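# Remove elastic band from tea caddies, lay it flat

## Task

Work the elastic band off the tea caddies and leave it lying flat on the table, at a good distance from every caddy and with no part of the loop crossing another part. Every caddy must still be upright and close to its starting spot. Finish with all grippers open and the arms moved away. Anything that stays in place only because a robot is still holding or touching it does not count.

## Robot and tools

ROBOTS. Four identical i2rt Big YAM arms, arm1 to arm4, are bolted to the tabletop, roughly one at each corner. Each has six revolute joints, a two-finger gripper and a camera on the wrist. Foot positions in the scene frame (metres) and facing direction (degrees, counter-clockwise from +x): arm1 (+0.32, +0.46, +0.72) at -125; arm2 (-0.32, +0.46, +0.72) at -55; arm3 (-0.32, -0.46, +0.72) at +55; arm4 (+0.32, -0.46, +0.72) at +125. The hand can get about 1.0 m from the joint1 axis. Two fixed room cameras, cam_high and cam_low, also watch the table.

FRAMES. There is one shared scene frame: origin on the floor, +z up, units in metres. The hand point lies halfway between the fingertips; its z axis runs along the fingers and its y axis is the direction the fingers open and close. The real foot poses are never printed.

execute_actions. Arguments: actions (a list holding one action, or empty) and cameras (optional list drawn from arm1_cam_wrist, arm2_cam_wrist, arm3_cam_wrist, arm4_cam_wrist, cam_high, cam_low, all; omitted, null or ["all"] gives every camera, [] gives none). The action is one object with a key per arm you want to command ("arm1" to "arm4"). Under each arm, "joints" maps joint names to absolute targets, not offsets: joint1_rad to joint6_rad in radians and gripper_m in metres. Any subset of joints may be given. All commanded motions begin together but may end at different moments, and joints move at unequal speeds, so the hand can sweep a wide curve between postures. A single action runs at most 15 s. An empty list just returns state and pictures. A bad key or an out-of-range number rejects the whole call, and nothing moves.

Joint ranges (with the tolerance counted as reached): joint1_rad -2.879..2.879 (±0.045), rotates the arm about its foot, positive is counter-clockwise seen from above, 0 points along the foot's facing. joint2_rad 0..3.141 (±0.14), shoulder; 0 leaves the upper arm pointing back and nearly level, larger values lift it and then bring it forward. joint3_rad 0..3.019 (±0.09), elbow; 0 is fully folded, larger opens. joint4_rad -1.692..1.57 (±0.055), hand pitch, positive tips the fingers up. joint5_rad -1.57..1.57 (±0.03), sideways hand swing, positive toward the arm's right. joint6_rad -2.094..2.094 (±0.035), hand roll, positive is clockwise viewed from behind. gripper_m 0..0.093 (±0.003), the fingertip gap; each pad grips with roughly 50 to 62 N at most.

RESULTS. Each call returns every robot's state, including joint_positions and joint torques (drive output in arm-joint order; offset, scaled and noisy, non-zero even in free air), followed by images listed on a "pictures" line in order. joint_status tells how each commanded motion ended: reached, "off_target" (stopped short, may still push), "contact_stop" or "time_out" (target dropped, joint holds where it stopped, though a timed-out joint can keep a nearby target and go on pushing), "not_followed" (a built-in collision check refused that arm's joint targets, shown with a "joint command not followed" line and usually a "cause:" line; the gripper part still runs, and the refused targets may be retried on later actions), or "limit_stop_at_motor_heat". on_its_own lists joints not commanded in this call; "held at" gives the target it keeps, not the current angle. If a result reports a stop, later motion, wait and finished_scene calls in the same reply are skipped. Camera calibration lines give OpenCV-style K, distortion and T_world_to_cam (scene to camera); true values can differ slightly.

wait: seconds, 0 to 10. Sends nothing new and returns the same kind of result. zoom_image: camera plus region [x0, y0, x1, y1] in pixels of that camera's latest full image, origin at top-left, no larger than 504 by 504. read_manual: optional section, only "licences". finished_scene: scene, the number of the scene being ended; irreversible, and the goal must already hold without help from the robot.

CAUTIONS. An arm does not halt on contact; it keeps driving toward its target and can push hard. To relieve a push, command the joint to its reported position. A joint left out of an action may still be straining toward an old target. A target very close to the current angle may produce no motion. Sustained pushing or holding a load heats motors: a MOTOR HOT line appears from 85 °C, and at 100 °C an OVER-TEMPERATURE FAULT makes that arm go limp and drop until it cools. Two robots pressing hard on each other fails the task and ends the run; the self and inter-arm check can act late and ignores fingers, gripper housings and wrist cameras. Knocking any object out of the work area fails the task. Avoid dropping, slipping, slamming, hard hits and heavy pushing, tip no caddy over, and before ending open the grippers and retract the arms away from the band and caddies.

Each tool is called after "Emit:" as name(argument=value, ...) on one line, values as JSON.

## Session

I'll start by looking at the current state of the scene.

Emit:
execute_actions(actions=[])

Scene clock: 0.00 s.
Joint torques (N m, as the arm reports them, + toward a larger angle): no reading
Motor temperatures (°C, as the motors report them): arm1=[22 22 24 25 23 21] | arm2=[21 22 24 22 21 23] | arm3=[24 22 24 20 22 25] | arm4=[23 25 22 25 24 22]
arm1.joint_positions: joint1_rad=+0.008 joint2_rad=+0.436 joint3_rad=+1.462 joint4_rad=-1.535 joint5_rad=-0.004 joint6_rad=-0.014 gripper_m=+0.095
arm1.joint_status: not commanded
arm1.hand: x=+0.2546 y=+0.3594 z=+1.3375 quat_wxyz=(-0.248, -0.750, -0.426, +0.441) (m; scene frame)
arm2.joint_positions: joint1_rad=-0.016 joint2_rad=+0.449 joint3_rad=+1.480 joint4_rad=-1.528 joint5_rad=+0.013 joint6_rad=-0.003 gripper_m=+0.095
arm2.joint_status: not commanded
arm2.hand: x=-0.2566 y=+0.3594 z=+1.3356 quat_wxyz=(-0.443, -0.422, -0.747, +0.262) (m; scene frame)
arm3.joint_positions: joint1_rad=+0.016 joint2_rad=+0.427 joint3_rad=+1.477 joint4_rad=-1.534 joint5_rad=+0.000 joint6_rad=+0.006 gripper_m=+0.094
arm3.joint_status: not commanded
arm3.hand: x=-0.2600 y=-0.3704 z=+1.3029 quat_wxyz=(-0.460, +0.399, -0.754, -0.246) (m; scene frame)
arm4.joint_positions: joint1_rad=+0.008 joint2_rad=+0.446 joint3_rad=+1.463 joint4_rad=-1.528 joint5_rad=-0.012 joint6_rad=-0.003 gripper_m=+0.094
arm4.joint_status: not commanded
arm4.hand: x=+0.2445 y=-0.3602 z=+1.3620 quat_wxyz=(-0.226, +0.771, -0.387, -0.452) (m; scene frame)
pictures: arm1_cam_wrist, arm2_cam_wrist, arm3_cam_wrist, arm4_cam_wrist, cam_high, cam_low
Images, in order (width x height): arm1_cam_wrist 504x504, arm2_cam_wrist 504x504, arm3_cam_wrist 504x504, arm4_cam_wrist 504x504, cam_high 504x504, cam_low 504x504.

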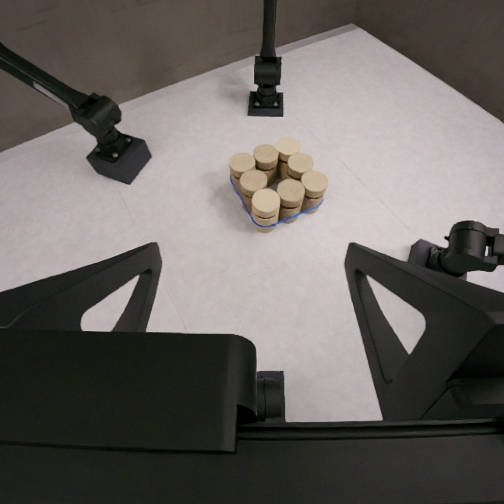

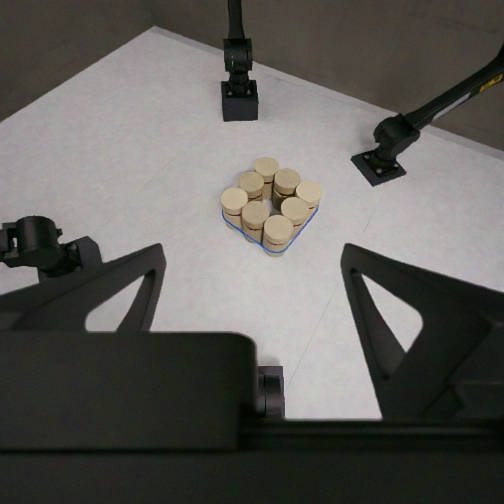

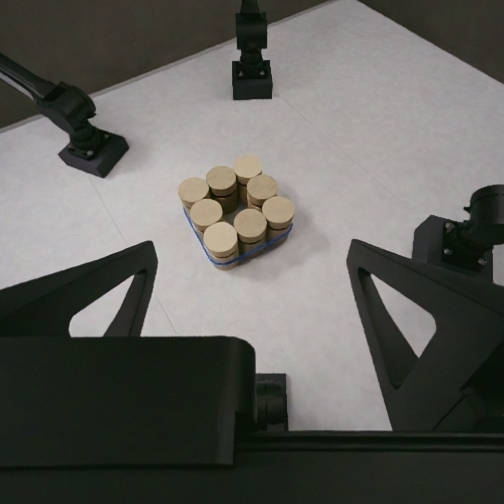

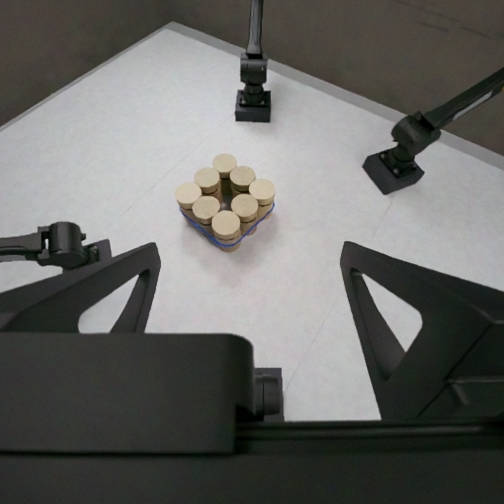

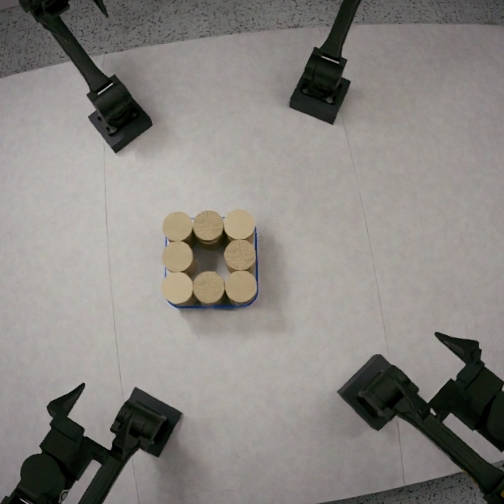

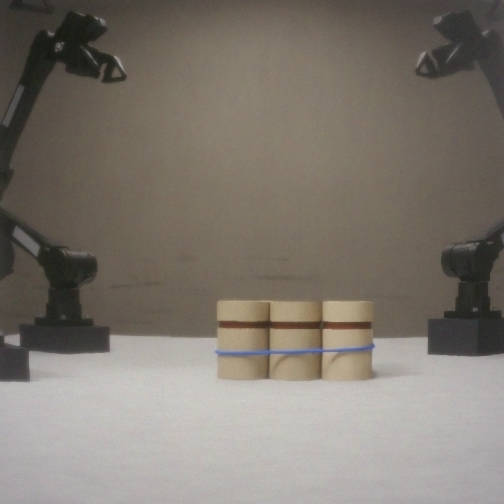

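Emit:
zoom_image(camera="cam_high", region=[140, 190, 280, 330])

Emit:
zoom_image(camera="cam_low", region=[200, 270, 400, 400])

Emit:
zoom_image(camera="arm1_cam_wrist", region=[210, 120, 350, 250])

Emit:
zoom_image(camera="arm2_cam_wrist", region=[200, 140, 340, 270])

Emit:
zoom_image(camera="arm3_cam_wrist", region=[160, 140, 310, 280])

Emit:
zoom_image(camera="arm4_cam_wrist", region=[155, 140, 295, 270])

Region (140, 190, 280, 330) of cam_high's 504x504 image, scaled by 3.600, with more detail than that image has.

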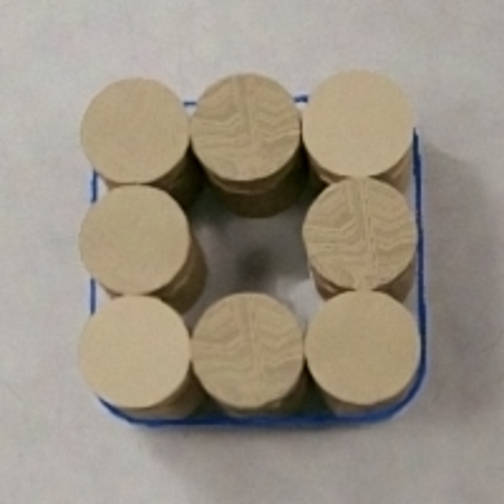

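Region (200, 270, 400, 400) of cam_low's 504x504 image, scaled by 2.520, with more detail than that image has; it fills the top 328 rows of this view, and the rest is white.

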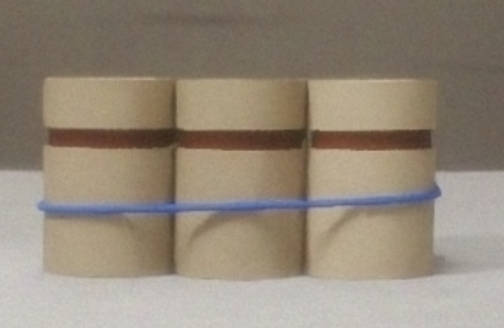

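Region (210, 120, 350, 250) of arm1_cam_wrist's 504x504 image, scaled by 3.600, with more detail than that image has; it fills the top 468 rows of this view, and the rest is white.

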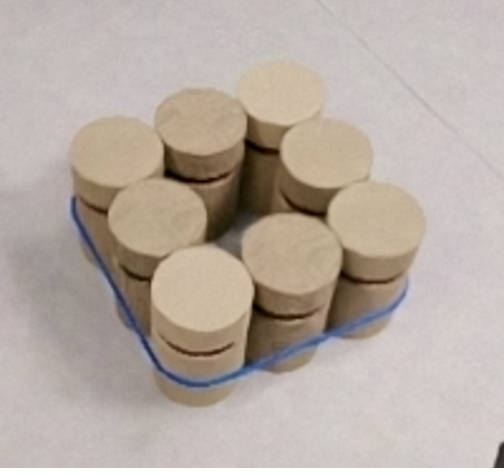

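Region (200, 140, 340, 270) of arm2_cam_wrist's 504x504 image, scaled by 3.600, with more detail than that image has; it fills the top 468 rows of this view, and the rest is white.

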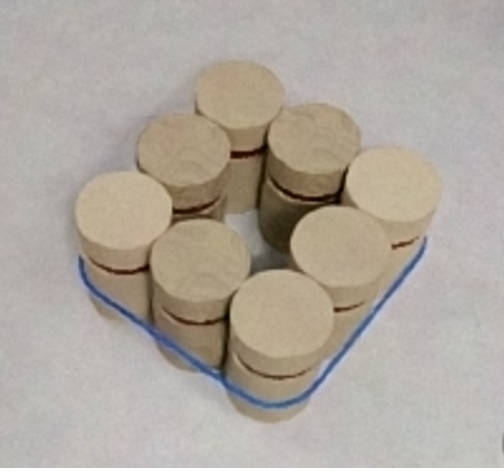

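Region (160, 140, 310, 280) of arm3_cam_wrist's 504x504 image, scaled by 3.360, with more detail than that image has; it fills the top 470 rows of this view, and the rest is white.

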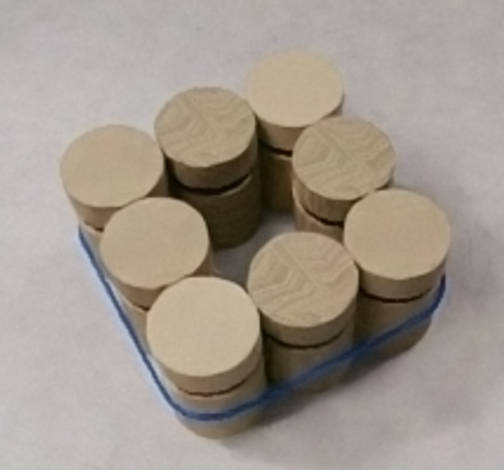

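Region (155, 140, 295, 270) of arm4_cam_wrist's 504x504 image, scaled by 3.600, with more detail than that image has; it fills the top 468 rows of this view, and the rest is white.

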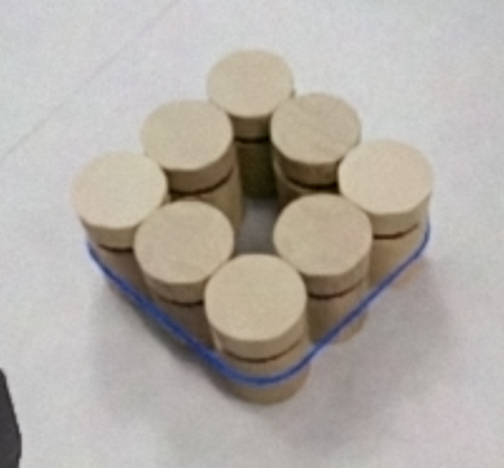

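Emit:
execute_actions(actions=[{"arm1":{"joints":{"joint1_rad":-0.285,"joint2_rad":0.9,"joint3_rad":0.415,"joint4_rad":0.954,"joint5_rad":-0.2,"joint6_rad":1.28,"gripper_m":0.024}},"arm2":{"joints":{"joint1_rad":-0.749,"joint2_rad":0.9,"joint3_rad":0.463,"joint4_rad":0.579,"joint5_rad":-0.9,"joint6_rad":0.818,"gripper_m":0.024}},"arm3":{"joints":{"joint1_rad":0.072,"joint2_rad":0.45,"joint3_rad":0.10,"joint4_rad":0.05,"joint5_rad":0.0,"joint6_rad":1.31,"gripper_m":0.024}},"arm4":{"joints":{"joint1_rad":-0.12,"joint2_rad":0.9,"joint3_rad":0.33,"joint4_rad":1.0,"joint5_rad":-0.39,"joint6_rad":1.19,"gripper_m":0.024}}}], cameras=["cam_high","cam_low","arm3_cam_wrist"])

Scene clock: 122.20 s.
Joint torques (N m, as the arm reports them, + toward a larger angle): arm1=[-1.08 -4.18  7.83  2.42 -0.08  0.06] | arm2=[-0.63 -3.23  8.56  2.36 -0.05 -0.04] | arm3=[ 1.87  1.52 10.01  3.36  0.12  0.04] | arm4=[-0.84 -4.11  9.79  2.73 -0.07 -0.12]
Motor temperatures (°C, as the motors report them): arm1=[22 22 28 26 23 21] | arm2=[21 23 27 23 21 23] | arm3=[24 23 28 21 22 25] | arm4=[23 25 26 25 24 22]
arm1.joint_positions: joint1_rad=-0.279 joint2_rad=+0.909 joint3_rad=+0.416 joint4_rad=+0.933 joint5_rad=-0.198 joint6_rad=+1.265 gripper_m=+0.024
arm1.joint_status: all done
arm1.hand: x=+0.0438 y=+0.1698 z=+1.1719 quat_wxyz=(-0.736, -0.536, +0.062, +0.409) (m; scene frame)
arm2.joint_positions: joint1_rad=-0.743 joint2_rad=+0.912 joint3_rad=+0.461 joint4_rad=+0.551 joint5_rad=-0.897 joint6_rad=+0.801 gripper_m=+0.024
arm2.joint_status: all done
arm2.hand: x=-0.2546 y=+0.0770 z=+1.0952 quat_wxyz=(-0.729, -0.482, -0.484, +0.052) (m; scene frame)
arm3.joint_positions: joint1_rad=+0.059 joint2_rad=+0.454 joint3_rad=+0.096 joint4_rad=+0.024 joint5_rad=+0.000 joint6_rad=+1.300 gripper_m=+0.024
arm3.joint_status: all done
arm3.hand: x=-0.1631 y=-0.2041 z=+0.8818 quat_wxyz=(-0.233, -0.112, -0.804, -0.535) (m; scene frame)
arm4.joint_positions: joint1_rad=-0.117 joint2_rad=+0.909 joint3_rad=+0.329 joint4_rad=+0.981 joint5_rad=-0.388 joint6_rad=+1.179 gripper_m=+0.024
arm4.joint_status: all done
arm4.hand: x=+0.0807 y=-0.1611 z=+1.1543 quat_wxyz=(+0.152, +0.380, -0.419, -0.811) (m; scene frame)
pictures: arm3_cam_wrist, cam_high, cam_low
camera_calibration (this result's frames):
arm3_cam_wrist: T_world_to_cam=[[0.0581152, -0.407337, -0.911427, 0.728296], [-0.993465, -0.113436, -0.0126489, -0.163314], [-0.0982367, 0.906206, -0.411267, 0.65799], [0, 0, 0, 1]] pos_world=[-0.139933, -0.318139, 0.932333]
Images, in order (width x height): arm3_cam_wrist 504x504, cam_high 504x504, cam_low 504x504.

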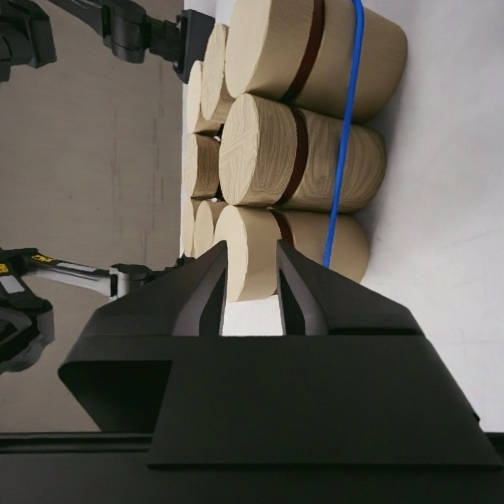

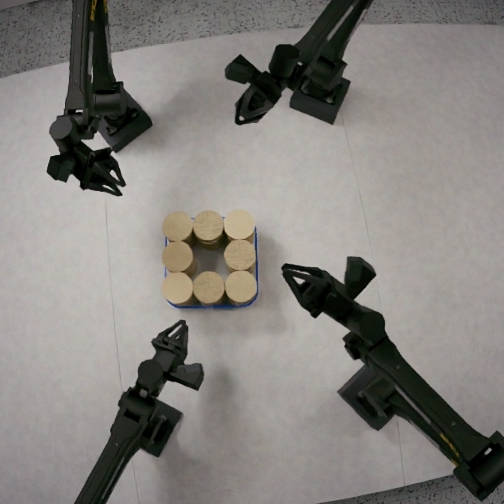

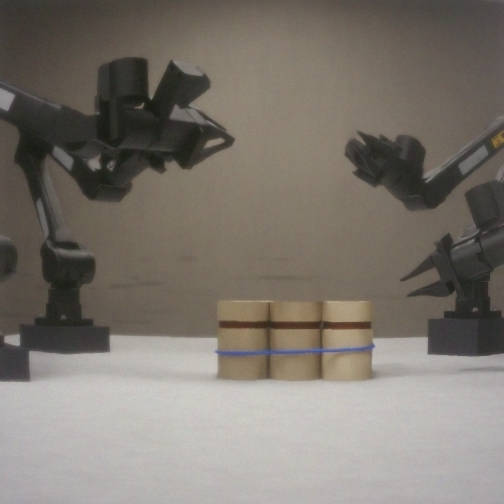

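Emit:
zoom_image(camera="cam_high", region=[140, 270, 240, 370])

Emit:
zoom_image(camera="cam_low", region=[340, 220, 504, 384])

Region (140, 270, 240, 370) of cam_high's 504x504 image, scaled by 5.040, with more detail than that image has.

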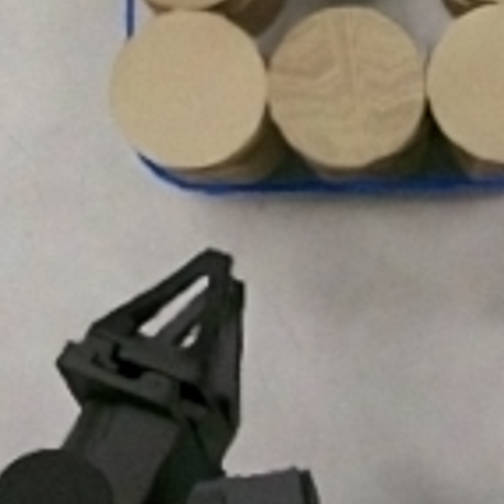

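Region (340, 220, 504, 384) of cam_low's 504x504 image, scaled by 3.073, with more detail than that image has.

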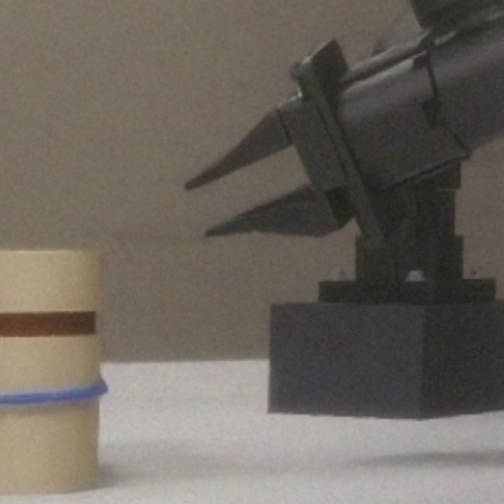

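Emit:
execute_actions(actions=[{"arm1":{"joints":{"joint1_rad":-0.29,"joint2_rad":1.745,"joint3_rad":0.415,"joint4_rad":0.975,"joint5_rad":-0.2,"joint6_rad":1.295,"gripper_m":0.024}},"arm2":{"joints":{"joint1_rad":-0.757,"joint2_rad":1.675,"joint3_rad":0.447,"joint4_rad":0.628,"joint5_rad":-0.9,"joint6_rad":0.835,"gripper_m":0.024}},"arm3":{"joints":{"joint1_rad":0.088,"joint2_rad":0.8,"joint3_rad":0.088,"joint4_rad":0.44,"joint5_rad":0.0,"joint6_rad":1.33,"gripper_m":0.024}},"arm4":{"joints":{"joint1_rad":-0.142,"joint2_rad":1.785,"joint3_rad":0.275,"joint4_rad":1.125,"joint5_rad":-0.39,"joint6_rad":1.2,"gripper_m":0.024}}}])

Scene clock: 194.27 s.
Joint torques (N m, as the arm reports them, + toward a larger angle): arm1=[-1.47 -9.31  3.05  2.39 -0.12  0.05] | arm2=[-1.38 -7.91  4.33  2.12 -0.29 -0.04] | arm3=[1.87 0.07 7.86 3.29 0.11 0.06] | arm4=[-1.27 -8.7   2.21  2.79 -0.22 -0.12]
Motor temperatures (°C, as the motors report them): arm1=[22 22 29 26 23 21] | arm2=[21 23 29 23 21 23] | arm3=[24 22 31 21 22 25] | arm4=[23 25 28 26 24 22]
arm1.joint_positions: joint1_rad=-0.279 joint2_rad=+1.747 joint3_rad=+0.416 joint4_rad=+0.961 joint5_rad=-0.198 joint6_rad=+1.280 gripper_m=+0.024
arm1.joint_status: all done
arm1.hand: x=-0.0089 y=+0.1196 z=+0.8112 quat_wxyz=(-0.520, -0.805, +0.170, +0.230) (m; scene frame)
arm2.joint_positions: joint1_rad=-0.745 joint2_rad=+1.662 joint3_rad=+0.447 joint4_rad=+0.608 joint5_rad=-0.898 joint6_rad=+0.819 gripper_m=+0.024
arm2.joint_status: all done
arm2.hand: x=-0.2633 y=+0.0369 z=+0.8125 quat_wxyz=(-0.549, -0.708, -0.418, -0.151) (m; scene frame)
arm3.joint_positions: joint1_rad=+0.073 joint2_rad=+0.793 joint3_rad=+0.092 joint4_rad=+0.414 joint5_rad=+0.000 joint6_rad=+1.320 gripper_m=+0.024
arm3.joint_status: all done
arm3.hand: x=-0.1508 y=-0.1753 z=+0.8707 quat_wxyz=(-0.231, -0.113, -0.790, -0.556) (m; scene frame)
arm4.joint_positions: joint1_rad=-0.136 joint2_rad=+1.786 joint3_rad=+0.279 joint4_rad=+1.109 joint5_rad=-0.388 joint6_rad=+1.190 gripper_m=+0.024
arm4.joint_status: all done
arm4.hand: x=+0.0726 y=-0.1289 z=+0.8158 quat_wxyz=(+0.188, +0.440, -0.697, -0.533) (m; scene frame)
pictures: arm1_cam_wrist, arm2_cam_wrist, arm3_cam_wrist, arm4_cam_wrist, cam_high, cam_low
camera_calibration (this result's frames):
arm1_cam_wrist: T_world_to_cam=[[0.0306394, 0.394549, -0.918364, 0.697742], [0.999036, 0.0168019, 0.0405493, -0.0214804], [0.031429, -0.918721, -0.393654, 0.554084], [0, 0, 0, 1]] pos_world=[-0.017333, 0.234116, 0.85977]
arm2_cam_wrist: T_world_to_cam=[[-0.433839, 0.0611805, -0.898911, 0.611569], [0.112489, 0.993563, 0.0133322, -0.00861633], [0.893941, -0.0953338, -0.437929, 0.714778], [0, 0, 0, 1]] pos_world=[-0.372677, 0.0392873, 0.862883]
arm3_cam_wrist: T_world_to_cam=[[0.0686108, -0.360888, -0.930082, 0.75523], [-0.99238, -0.120326, -0.0265177, -0.136935], [-0.102344, 0.924814, -0.366394, 0.592133], [0, 0, 0, 1]] pos_world=[-0.127107, -0.291536, 0.915749]
arm4_cam_wrist: T_world_to_cam=[[0.416589, -0.0394338, -0.908239, 0.708398], [-0.0172307, -0.999222, 0.0354807, -0.152279], [-0.908932, 0.000868747, -0.416944, 0.533014], [0, 0, 0, 1]] pos_world=[0.186739, -0.124689, 0.871035]
Images, in order (width x height): arm1_cam_wrist 504x504, arm2_cam_wrist 504x504, arm3_cam_wrist 504x504, arm4_cam_wrist 504x504, cam_high 504x504, cam_low 504x504.

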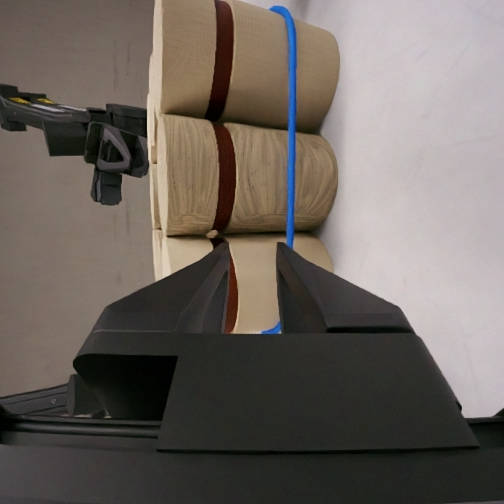

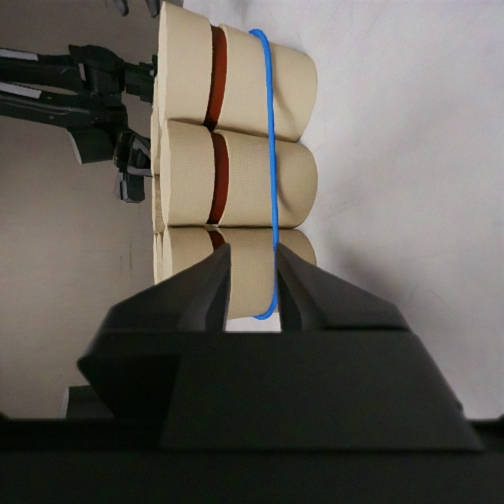

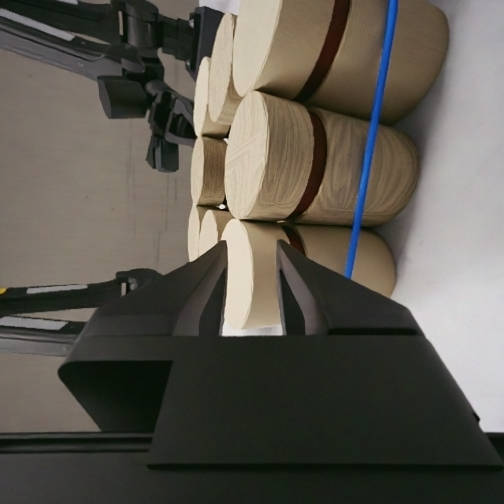

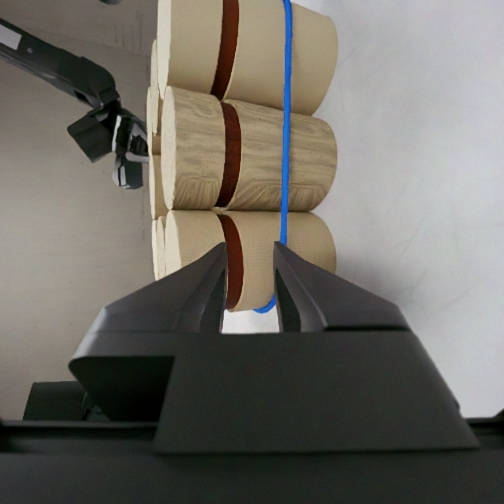

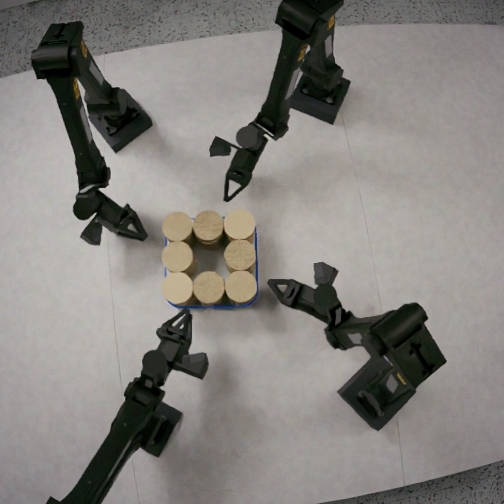

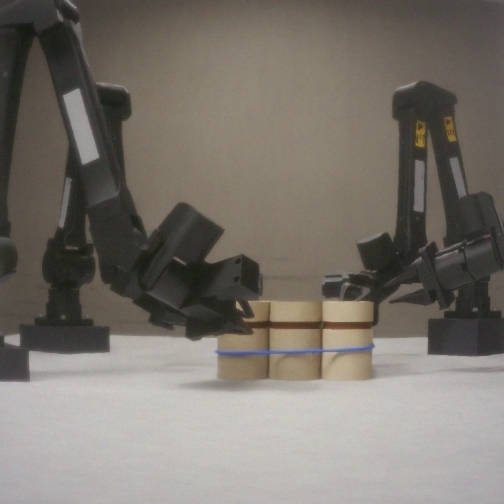

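Emit:
zoom_image(camera="cam_high", region=[120, 160, 310, 350])

Emit:
zoom_image(camera="cam_high", region=[190, 165, 280, 255])

Emit:
zoom_image(camera="cam_high", region=[110, 195, 200, 285])

Emit:
zoom_image(camera="cam_high", region=[220, 235, 310, 325])

Emit:
zoom_image(camera="cam_high", region=[150, 265, 240, 355])

Region (120, 160, 310, 350) of cam_high's 504x504 image, scaled by 2.653, with more detail than that image has.

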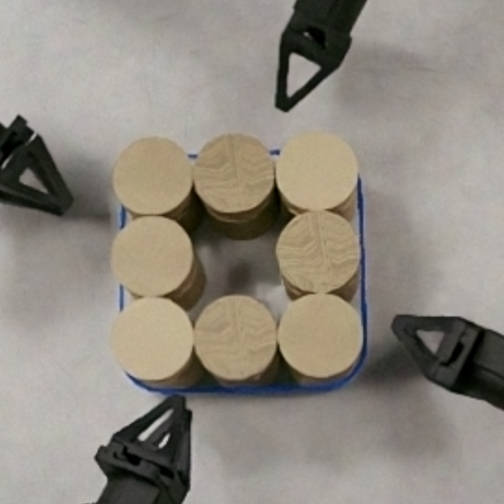

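Region (190, 165, 280, 255) of cam_high's 504x504 image, scaled by 5.600, with more detail than that image has.

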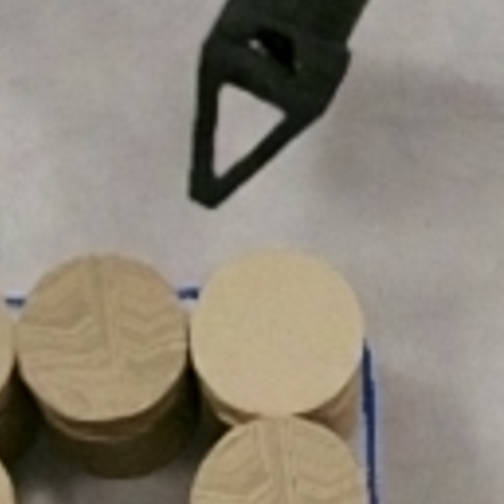

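Region (110, 195, 200, 285) of cam_high's 504x504 image, scaled by 5.600, with more detail than that image has.

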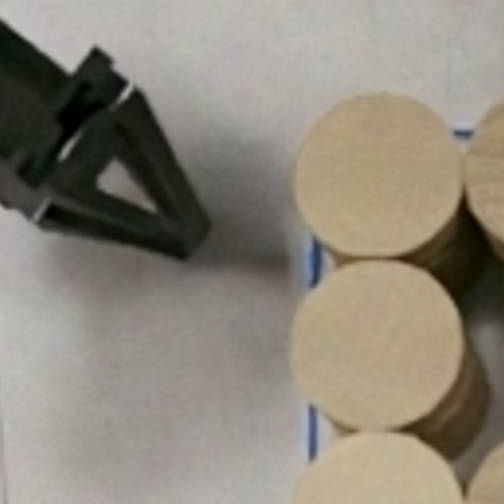

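Region (220, 235, 310, 325) of cam_high's 504x504 image, scaled by 5.600, with more detail than that image has.

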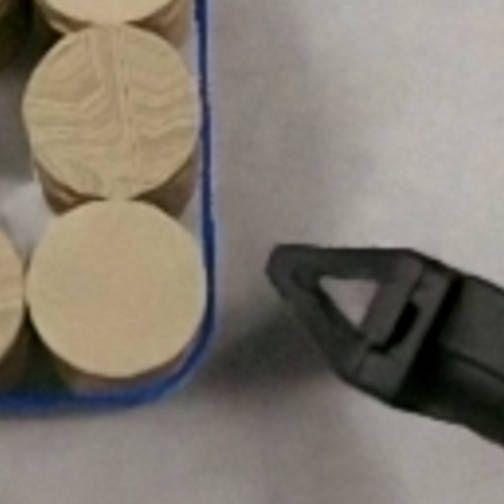

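Region (150, 265, 240, 355) of cam_high's 504x504 image, scaled by 5.600, with more detail than that image has.

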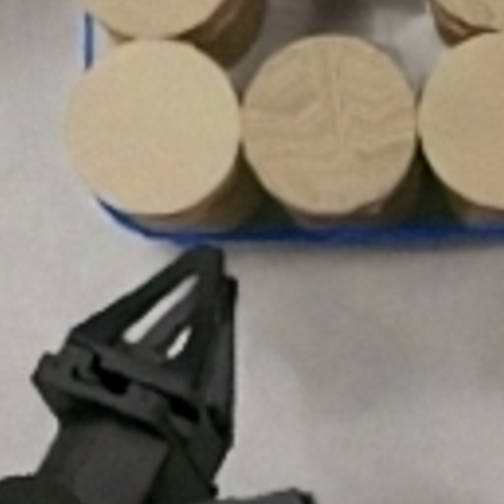

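Emit:
execute_actions(actions=[{"arm1":{"joints":{"joint1_rad":-0.238,"joint2_rad":1.883,"joint3_rad":0.457,"joint4_rad":1.055}},"arm2":{"joints":{"joint1_rad":-0.655,"joint2_rad":1.853,"joint3_rad":0.528,"joint4_rad":0.70}},"arm3":{"joints":{"joint1_rad":0.047,"joint2_rad":1.087,"joint3_rad":0.114,"joint4_rad":0.496}},"arm4":{"joints":{"joint1_rad":-0.117,"joint2_rad":1.918,"joint3_rad":0.358,"joint4_rad":1.164}}}])

Scene clock: 315.23 s.
Joint torques (N m, as the arm reports them, + toward a larger angle): arm1=[ -0.02 -10.32   3.57   2.72  -0.08   0.04] | arm2=[ -0.1  -10.49   4.01   2.12  -0.33  -0.01] | arm3=[-0.59 -1.56  7.74  3.04  0.1   0.07] | arm4=[-0.05 -9.73  2.55  2.92 -0.18 -0.14]
Motor temperatures (°C, as the motors report them): arm1=[22 23 27 26 23 21] | arm2=[21 23 27 23 22 23] | arm3=[24 22 30 21 22 25] | arm4=[23 26 25 26 24 22]
arm1.joint_positions: joint1_rad=-0.244 joint2_rad=+1.891 joint3_rad=+0.439 joint4_rad=+1.032 joint5_rad=-0.199 joint6_rad=+1.281 gripper_m=+0.024
arm1.joint_status: all done
arm1.hand: x=+0.0034 y=+0.1079 z=+0.7688 quat_wxyz=(-0.507, -0.821, +0.161, +0.208) (m; scene frame)
arm2.joint_positions: joint1_rad=-0.655 joint2_rad=+1.844 joint3_rad=+0.519 joint4_rad=+0.676 joint5_rad=-0.898 joint6_rad=+0.819 gripper_m=+0.024
arm2.joint_status: all done
arm2.hand: x=-0.2278 y=+0.0223 z=+0.7692 quat_wxyz=(-0.528, -0.700, -0.444, -0.186) (m; scene frame)
arm3.joint_positions: joint1_rad=+0.062 joint2_rad=+1.081 joint3_rad=+0.092 joint4_rad=+0.472 joint5_rad=+0.000 joint6_rad=+1.320 gripper_m=+0.024
arm3.joint_status: all done
arm3.hand: x=-0.1499 y=-0.1808 z=+0.7947 quat_wxyz=(-0.197, -0.127, -0.853, -0.467) (m; scene frame)
arm4.joint_positions: joint1_rad=-0.123 joint2_rad=+1.923 joint3_rad=+0.351 joint4_rad=+1.145 joint5_rad=-0.388 joint6_rad=+1.190 gripper_m=+0.024
arm4.joint_status: all done
arm4.hand: x=+0.0586 y=-0.1150 z=+0.7856 quat_wxyz=(+0.193, +0.446, -0.702, -0.520) (m; scene frame)
pictures: arm1_cam_wrist, arm2_cam_wrist, arm3_cam_wrist, arm4_cam_wrist, cam_high, cam_low
camera_calibration (this result's frames):
arm1_cam_wrist: T_world_to_cam=[[0.049782, 0.426725, -0.90301, 0.647772], [0.995602, 0.0506416, 0.0788175, -0.0649249], [0.0793633, -0.902962, -0.422327, 0.546476], [0, 0, 0, 1]] pos_world=[-0.0109781, 0.220315, 0.820853]
arm2_cam_wrist: T_world_to_cam=[[-0.434771, 0.0599781, -0.898541, 0.588435], [0.0230941, 0.998194, 0.0554556, -0.0503681], [0.900245, 0.00335946, -0.435371, 0.65996], [0, 0, 0, 1]] pos_world=[-0.337128, 0.0127668, 0.818854]
arm3_cam_wrist: T_world_to_cam=[[-0.0420545, -0.53613, -0.843087, 0.565066], [-0.98845, -0.100644, 0.113306, -0.245644], [-0.145599, 0.838114, -0.525705, 0.673924], [0, 0, 0, 1]] pos_world=[-0.120921, -0.2866, 0.858518]
arm4_cam_wrist: T_world_to_cam=[[0.429266, -0.0567965, -0.901391, 0.679121], [-0.00433428, -0.998139, 0.0608285, -0.15811], [-0.903168, -0.0222047, -0.428713, 0.513993], [0, 0, 0, 1]] pos_world=[0.172013, -0.107831, 0.842127]
Images, in order (width x height): arm1_cam_wrist 504x504, arm2_cam_wrist 504x504, arm3_cam_wrist 504x504, arm4_cam_wrist 504x504, cam_high 504x504, cam_low 504x504.

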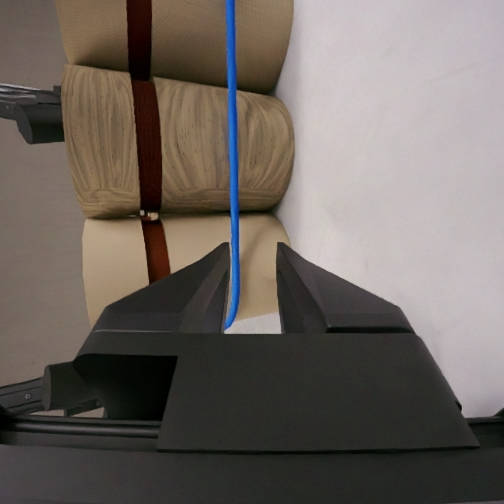

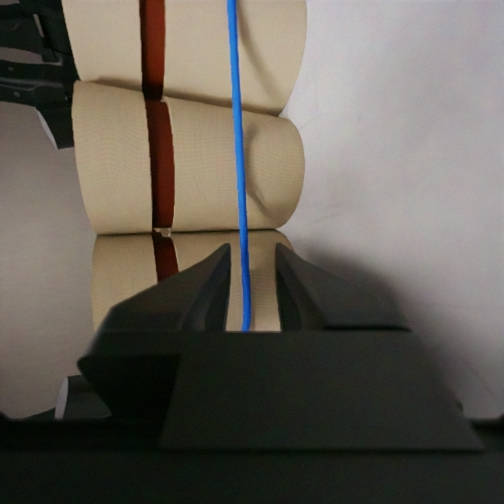

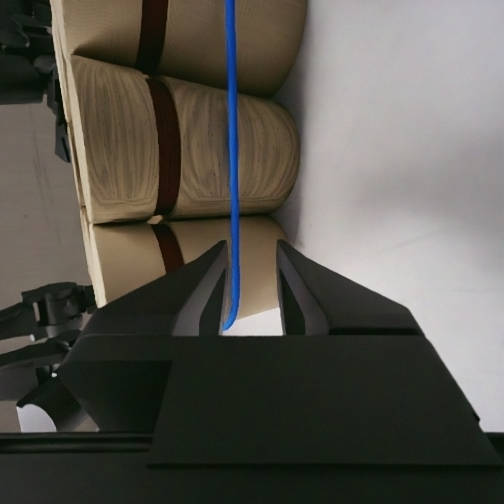

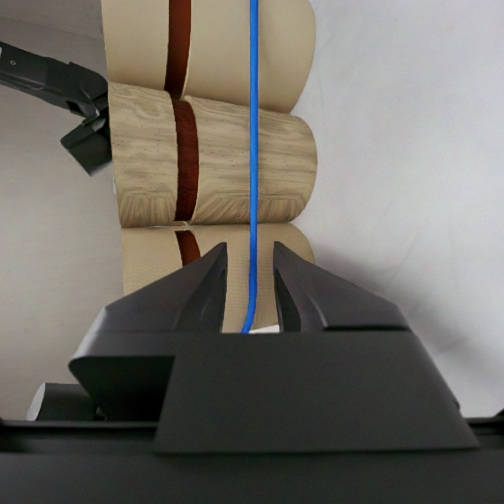

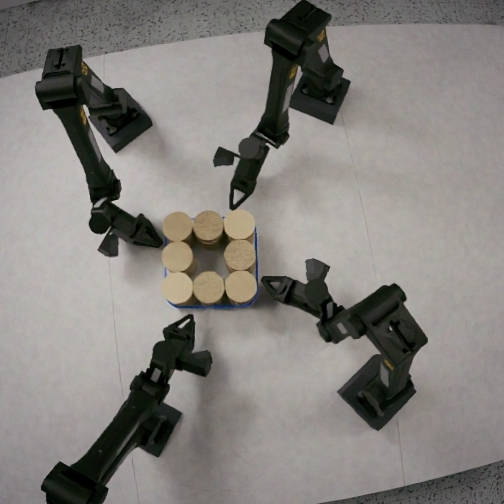

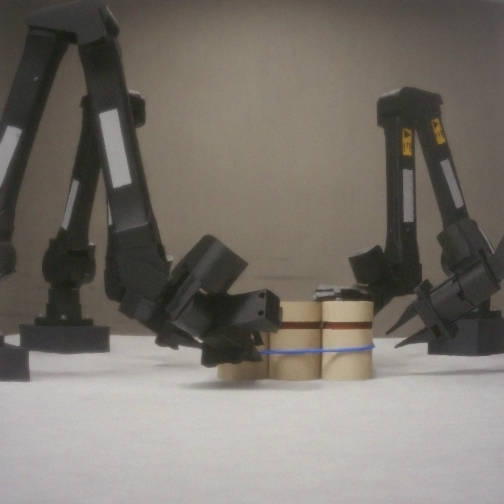

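Emit:
execute_actions(actions=[])

Emit:
zoom_image(camera="cam_high", region=[195, 175, 265, 245])

Emit:
zoom_image(camera="cam_high", region=[125, 205, 195, 275])

Emit:
zoom_image(camera="cam_high", region=[160, 275, 230, 345])

Emit:
zoom_image(camera="cam_high", region=[225, 245, 295, 315])

Scene clock: 321.27 s.
Joint torques (N m, as the arm reports them, + toward a larger angle): arm1=[ -0.04 -10.3    3.58   2.72  -0.09   0.04] | arm2=[-0.01 -9.75  3.98  2.27 -0.37  0.04] | arm3=[-0.54 -1.77  7.83  3.06  0.13  0.05] | arm4=[-0.8  -9.78  2.64  2.91 -0.2  -0.11]
Motor temperatures (°C, as the motors report them): arm1=[22 23 27 26 23 21] | arm2=[21 23 27 23 22 23] | arm3=[24 22 30 21 22 25] | arm4=[23 26 25 26 24 22]
arm1.joint_positions: joint1_rad=-0.244 joint2_rad=+1.891 joint3_rad=+0.439 joint4_rad=+1.032 joint5_rad=-0.199 joint6_rad=+1.281 gripper_m=+0.024
arm1.joint_status: all done
arm1.hand: x=+0.0034 y=+0.1079 z=+0.7688 quat_wxyz=(-0.507, -0.821, +0.161, +0.208) (m; scene frame)
arm2.joint_positions: joint1_rad=-0.655 joint2_rad=+1.844 joint3_rad=+0.519 joint4_rad=+0.676 joint5_rad=-0.898 joint6_rad=+0.819 gripper_m=+0.024
arm2.joint_status: all done
arm2.hand: x=-0.2278 y=+0.0223 z=+0.7692 quat_wxyz=(-0.528, -0.700, -0.444, -0.186) (m; scene frame)
arm3.joint_positions: joint1_rad=+0.062 joint2_rad=+1.081 joint3_rad=+0.092 joint4_rad=+0.472 joint5_rad=+0.000 joint6_rad=+1.320 gripper_m=+0.024
arm3.joint_status: all done
arm3.hand: x=-0.1499 y=-0.1808 z=+0.7947 quat_wxyz=(-0.197, -0.127, -0.853, -0.467) (m; scene frame)
arm4.joint_positions: joint1_rad=-0.123 joint2_rad=+1.923 joint3_rad=+0.351 joint4_rad=+1.145 joint5_rad=-0.388 joint6_rad=+1.190 gripper_m=+0.024
arm4.joint_status: all done
arm4.hand: x=+0.0586 y=-0.1150 z=+0.7856 quat_wxyz=(+0.193, +0.446, -0.702, -0.520) (m; scene frame)
pictures: arm1_cam_wrist, arm2_cam_wrist, arm3_cam_wrist, arm4_cam_wrist, cam_high, cam_low
camera_calibration (this result's frames):
arm1_cam_wrist: T_world_to_cam=[[0.049782, 0.426725, -0.90301, 0.647772], [0.995602, 0.0506416, 0.0788175, -0.0649249], [0.0793633, -0.902962, -0.422327, 0.546476], [0, 0, 0, 1]] pos_world=[-0.0109781, 0.220315, 0.820853]
arm2_cam_wrist: T_world_to_cam=[[-0.434771, 0.0599781, -0.898541, 0.588435], [0.0230941, 0.998194, 0.0554556, -0.0503681], [0.900245, 0.00335946, -0.435371, 0.65996], [0, 0, 0, 1]] pos_world=[-0.337128, 0.0127668, 0.818854]
arm3_cam_wrist: T_world_to_cam=[[-0.0420545, -0.53613, -0.843087, 0.565066], [-0.98845, -0.100644, 0.113306, -0.245644], [-0.145599, 0.838114, -0.525705, 0.673924], [0, 0, 0, 1]] pos_world=[-0.120921, -0.2866, 0.858518]
arm4_cam_wrist: T_world_to_cam=[[0.429266, -0.0567965, -0.901391, 0.679121], [-0.00433428, -0.998139, 0.0608285, -0.15811], [-0.903168, -0.0222047, -0.428713, 0.513993], [0, 0, 0, 1]] pos_world=[0.172013, -0.107831, 0.842127]
Images, in order (width x height): arm1_cam_wrist 504x504, arm2_cam_wrist 504x504, arm3_cam_wrist 504x504, arm4_cam_wrist 504x504, cam_high 504x504, cam_low 504x504.

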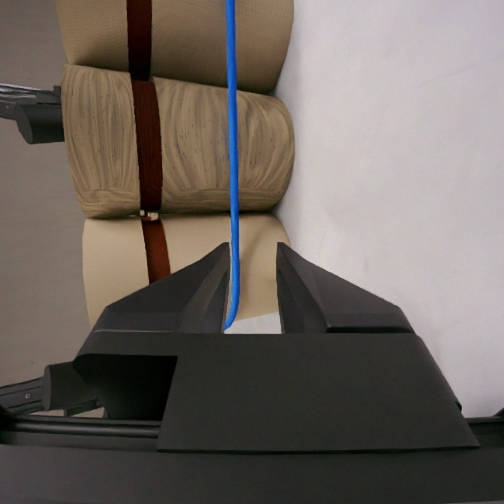

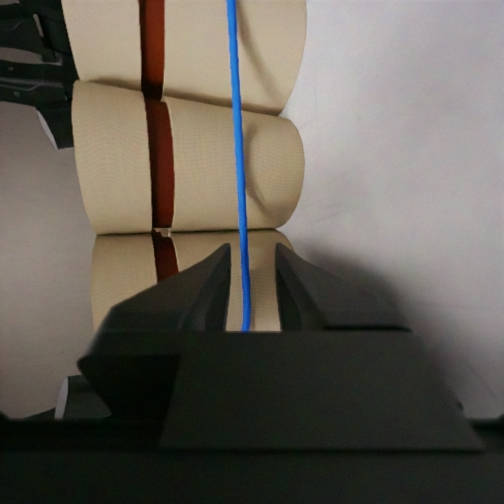

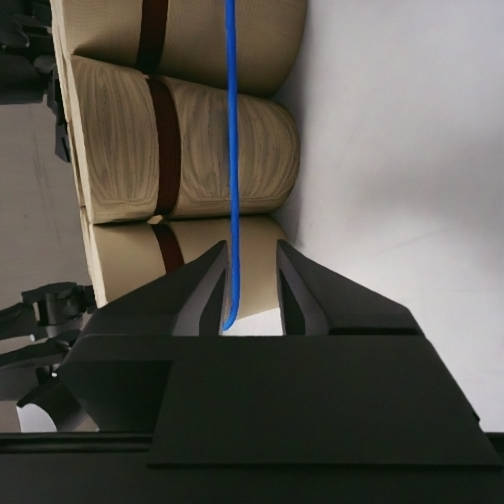

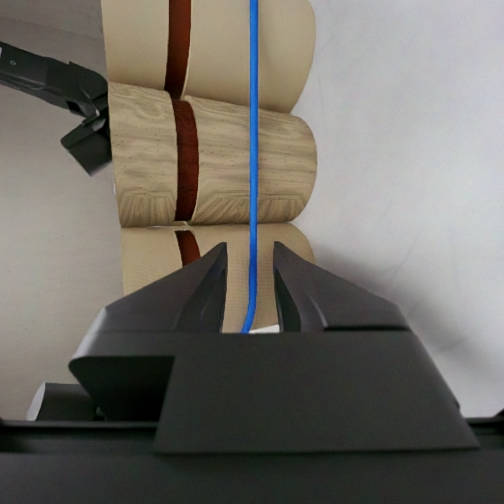

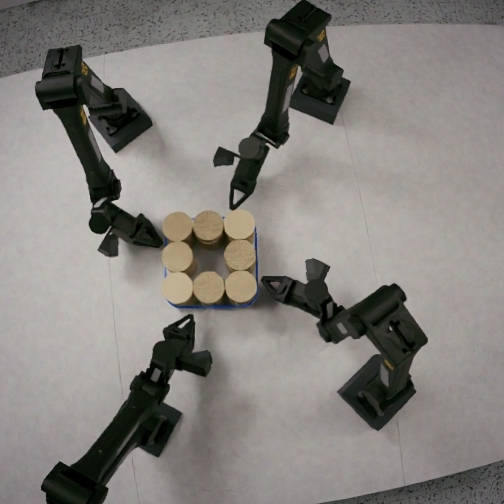

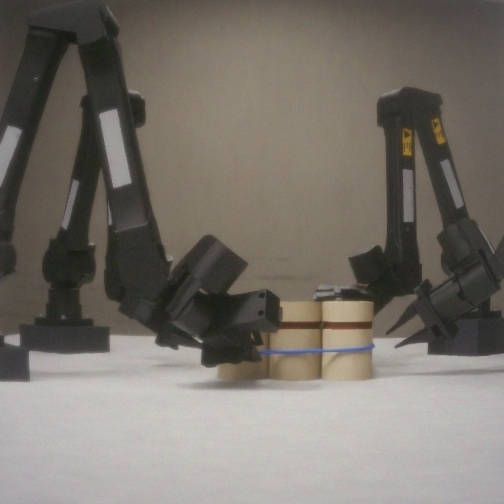

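Region (195, 175, 265, 245) of cam_high's 504x504 image, scaled by 7.200, with more detail than that image has.

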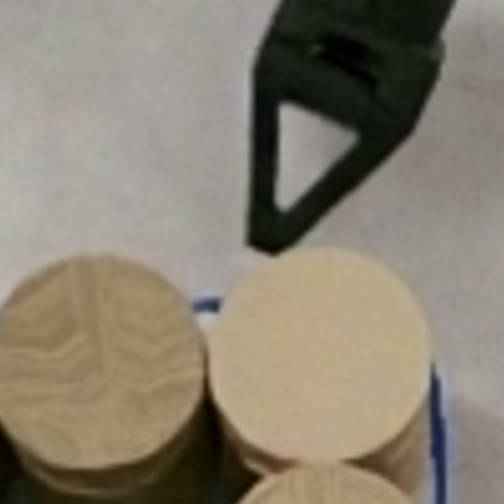

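Region (125, 205, 195, 275) of cam_high's 504x504 image, scaled by 7.200, with more detail than that image has.

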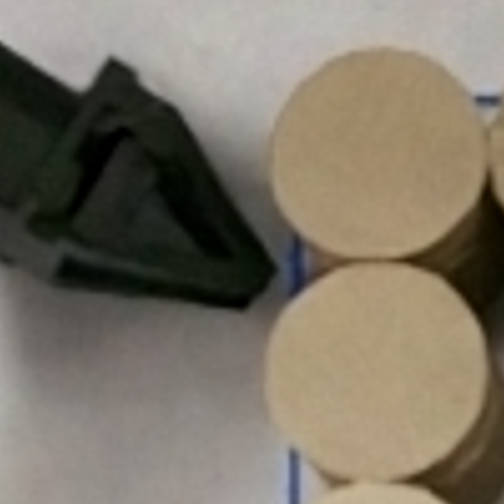

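Region (160, 275, 230, 345) of cam_high's 504x504 image, scaled by 7.200, with more detail than that image has.

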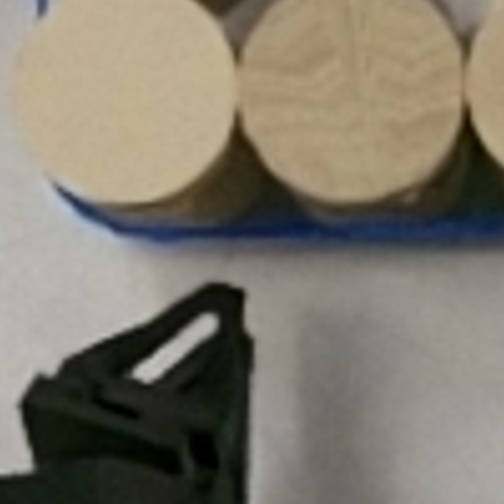

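Region (225, 245, 295, 315) of cam_high's 504x504 image, scaled by 7.200, with more detail than that image has.

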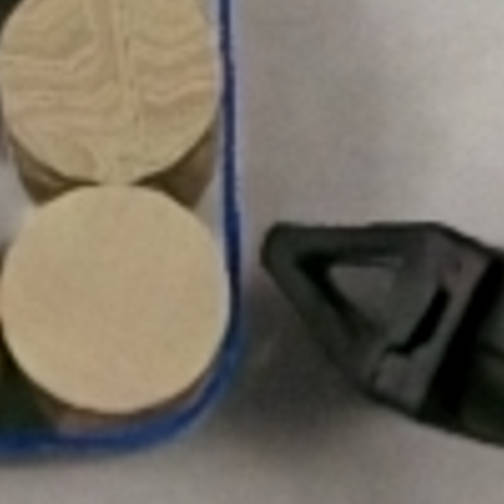

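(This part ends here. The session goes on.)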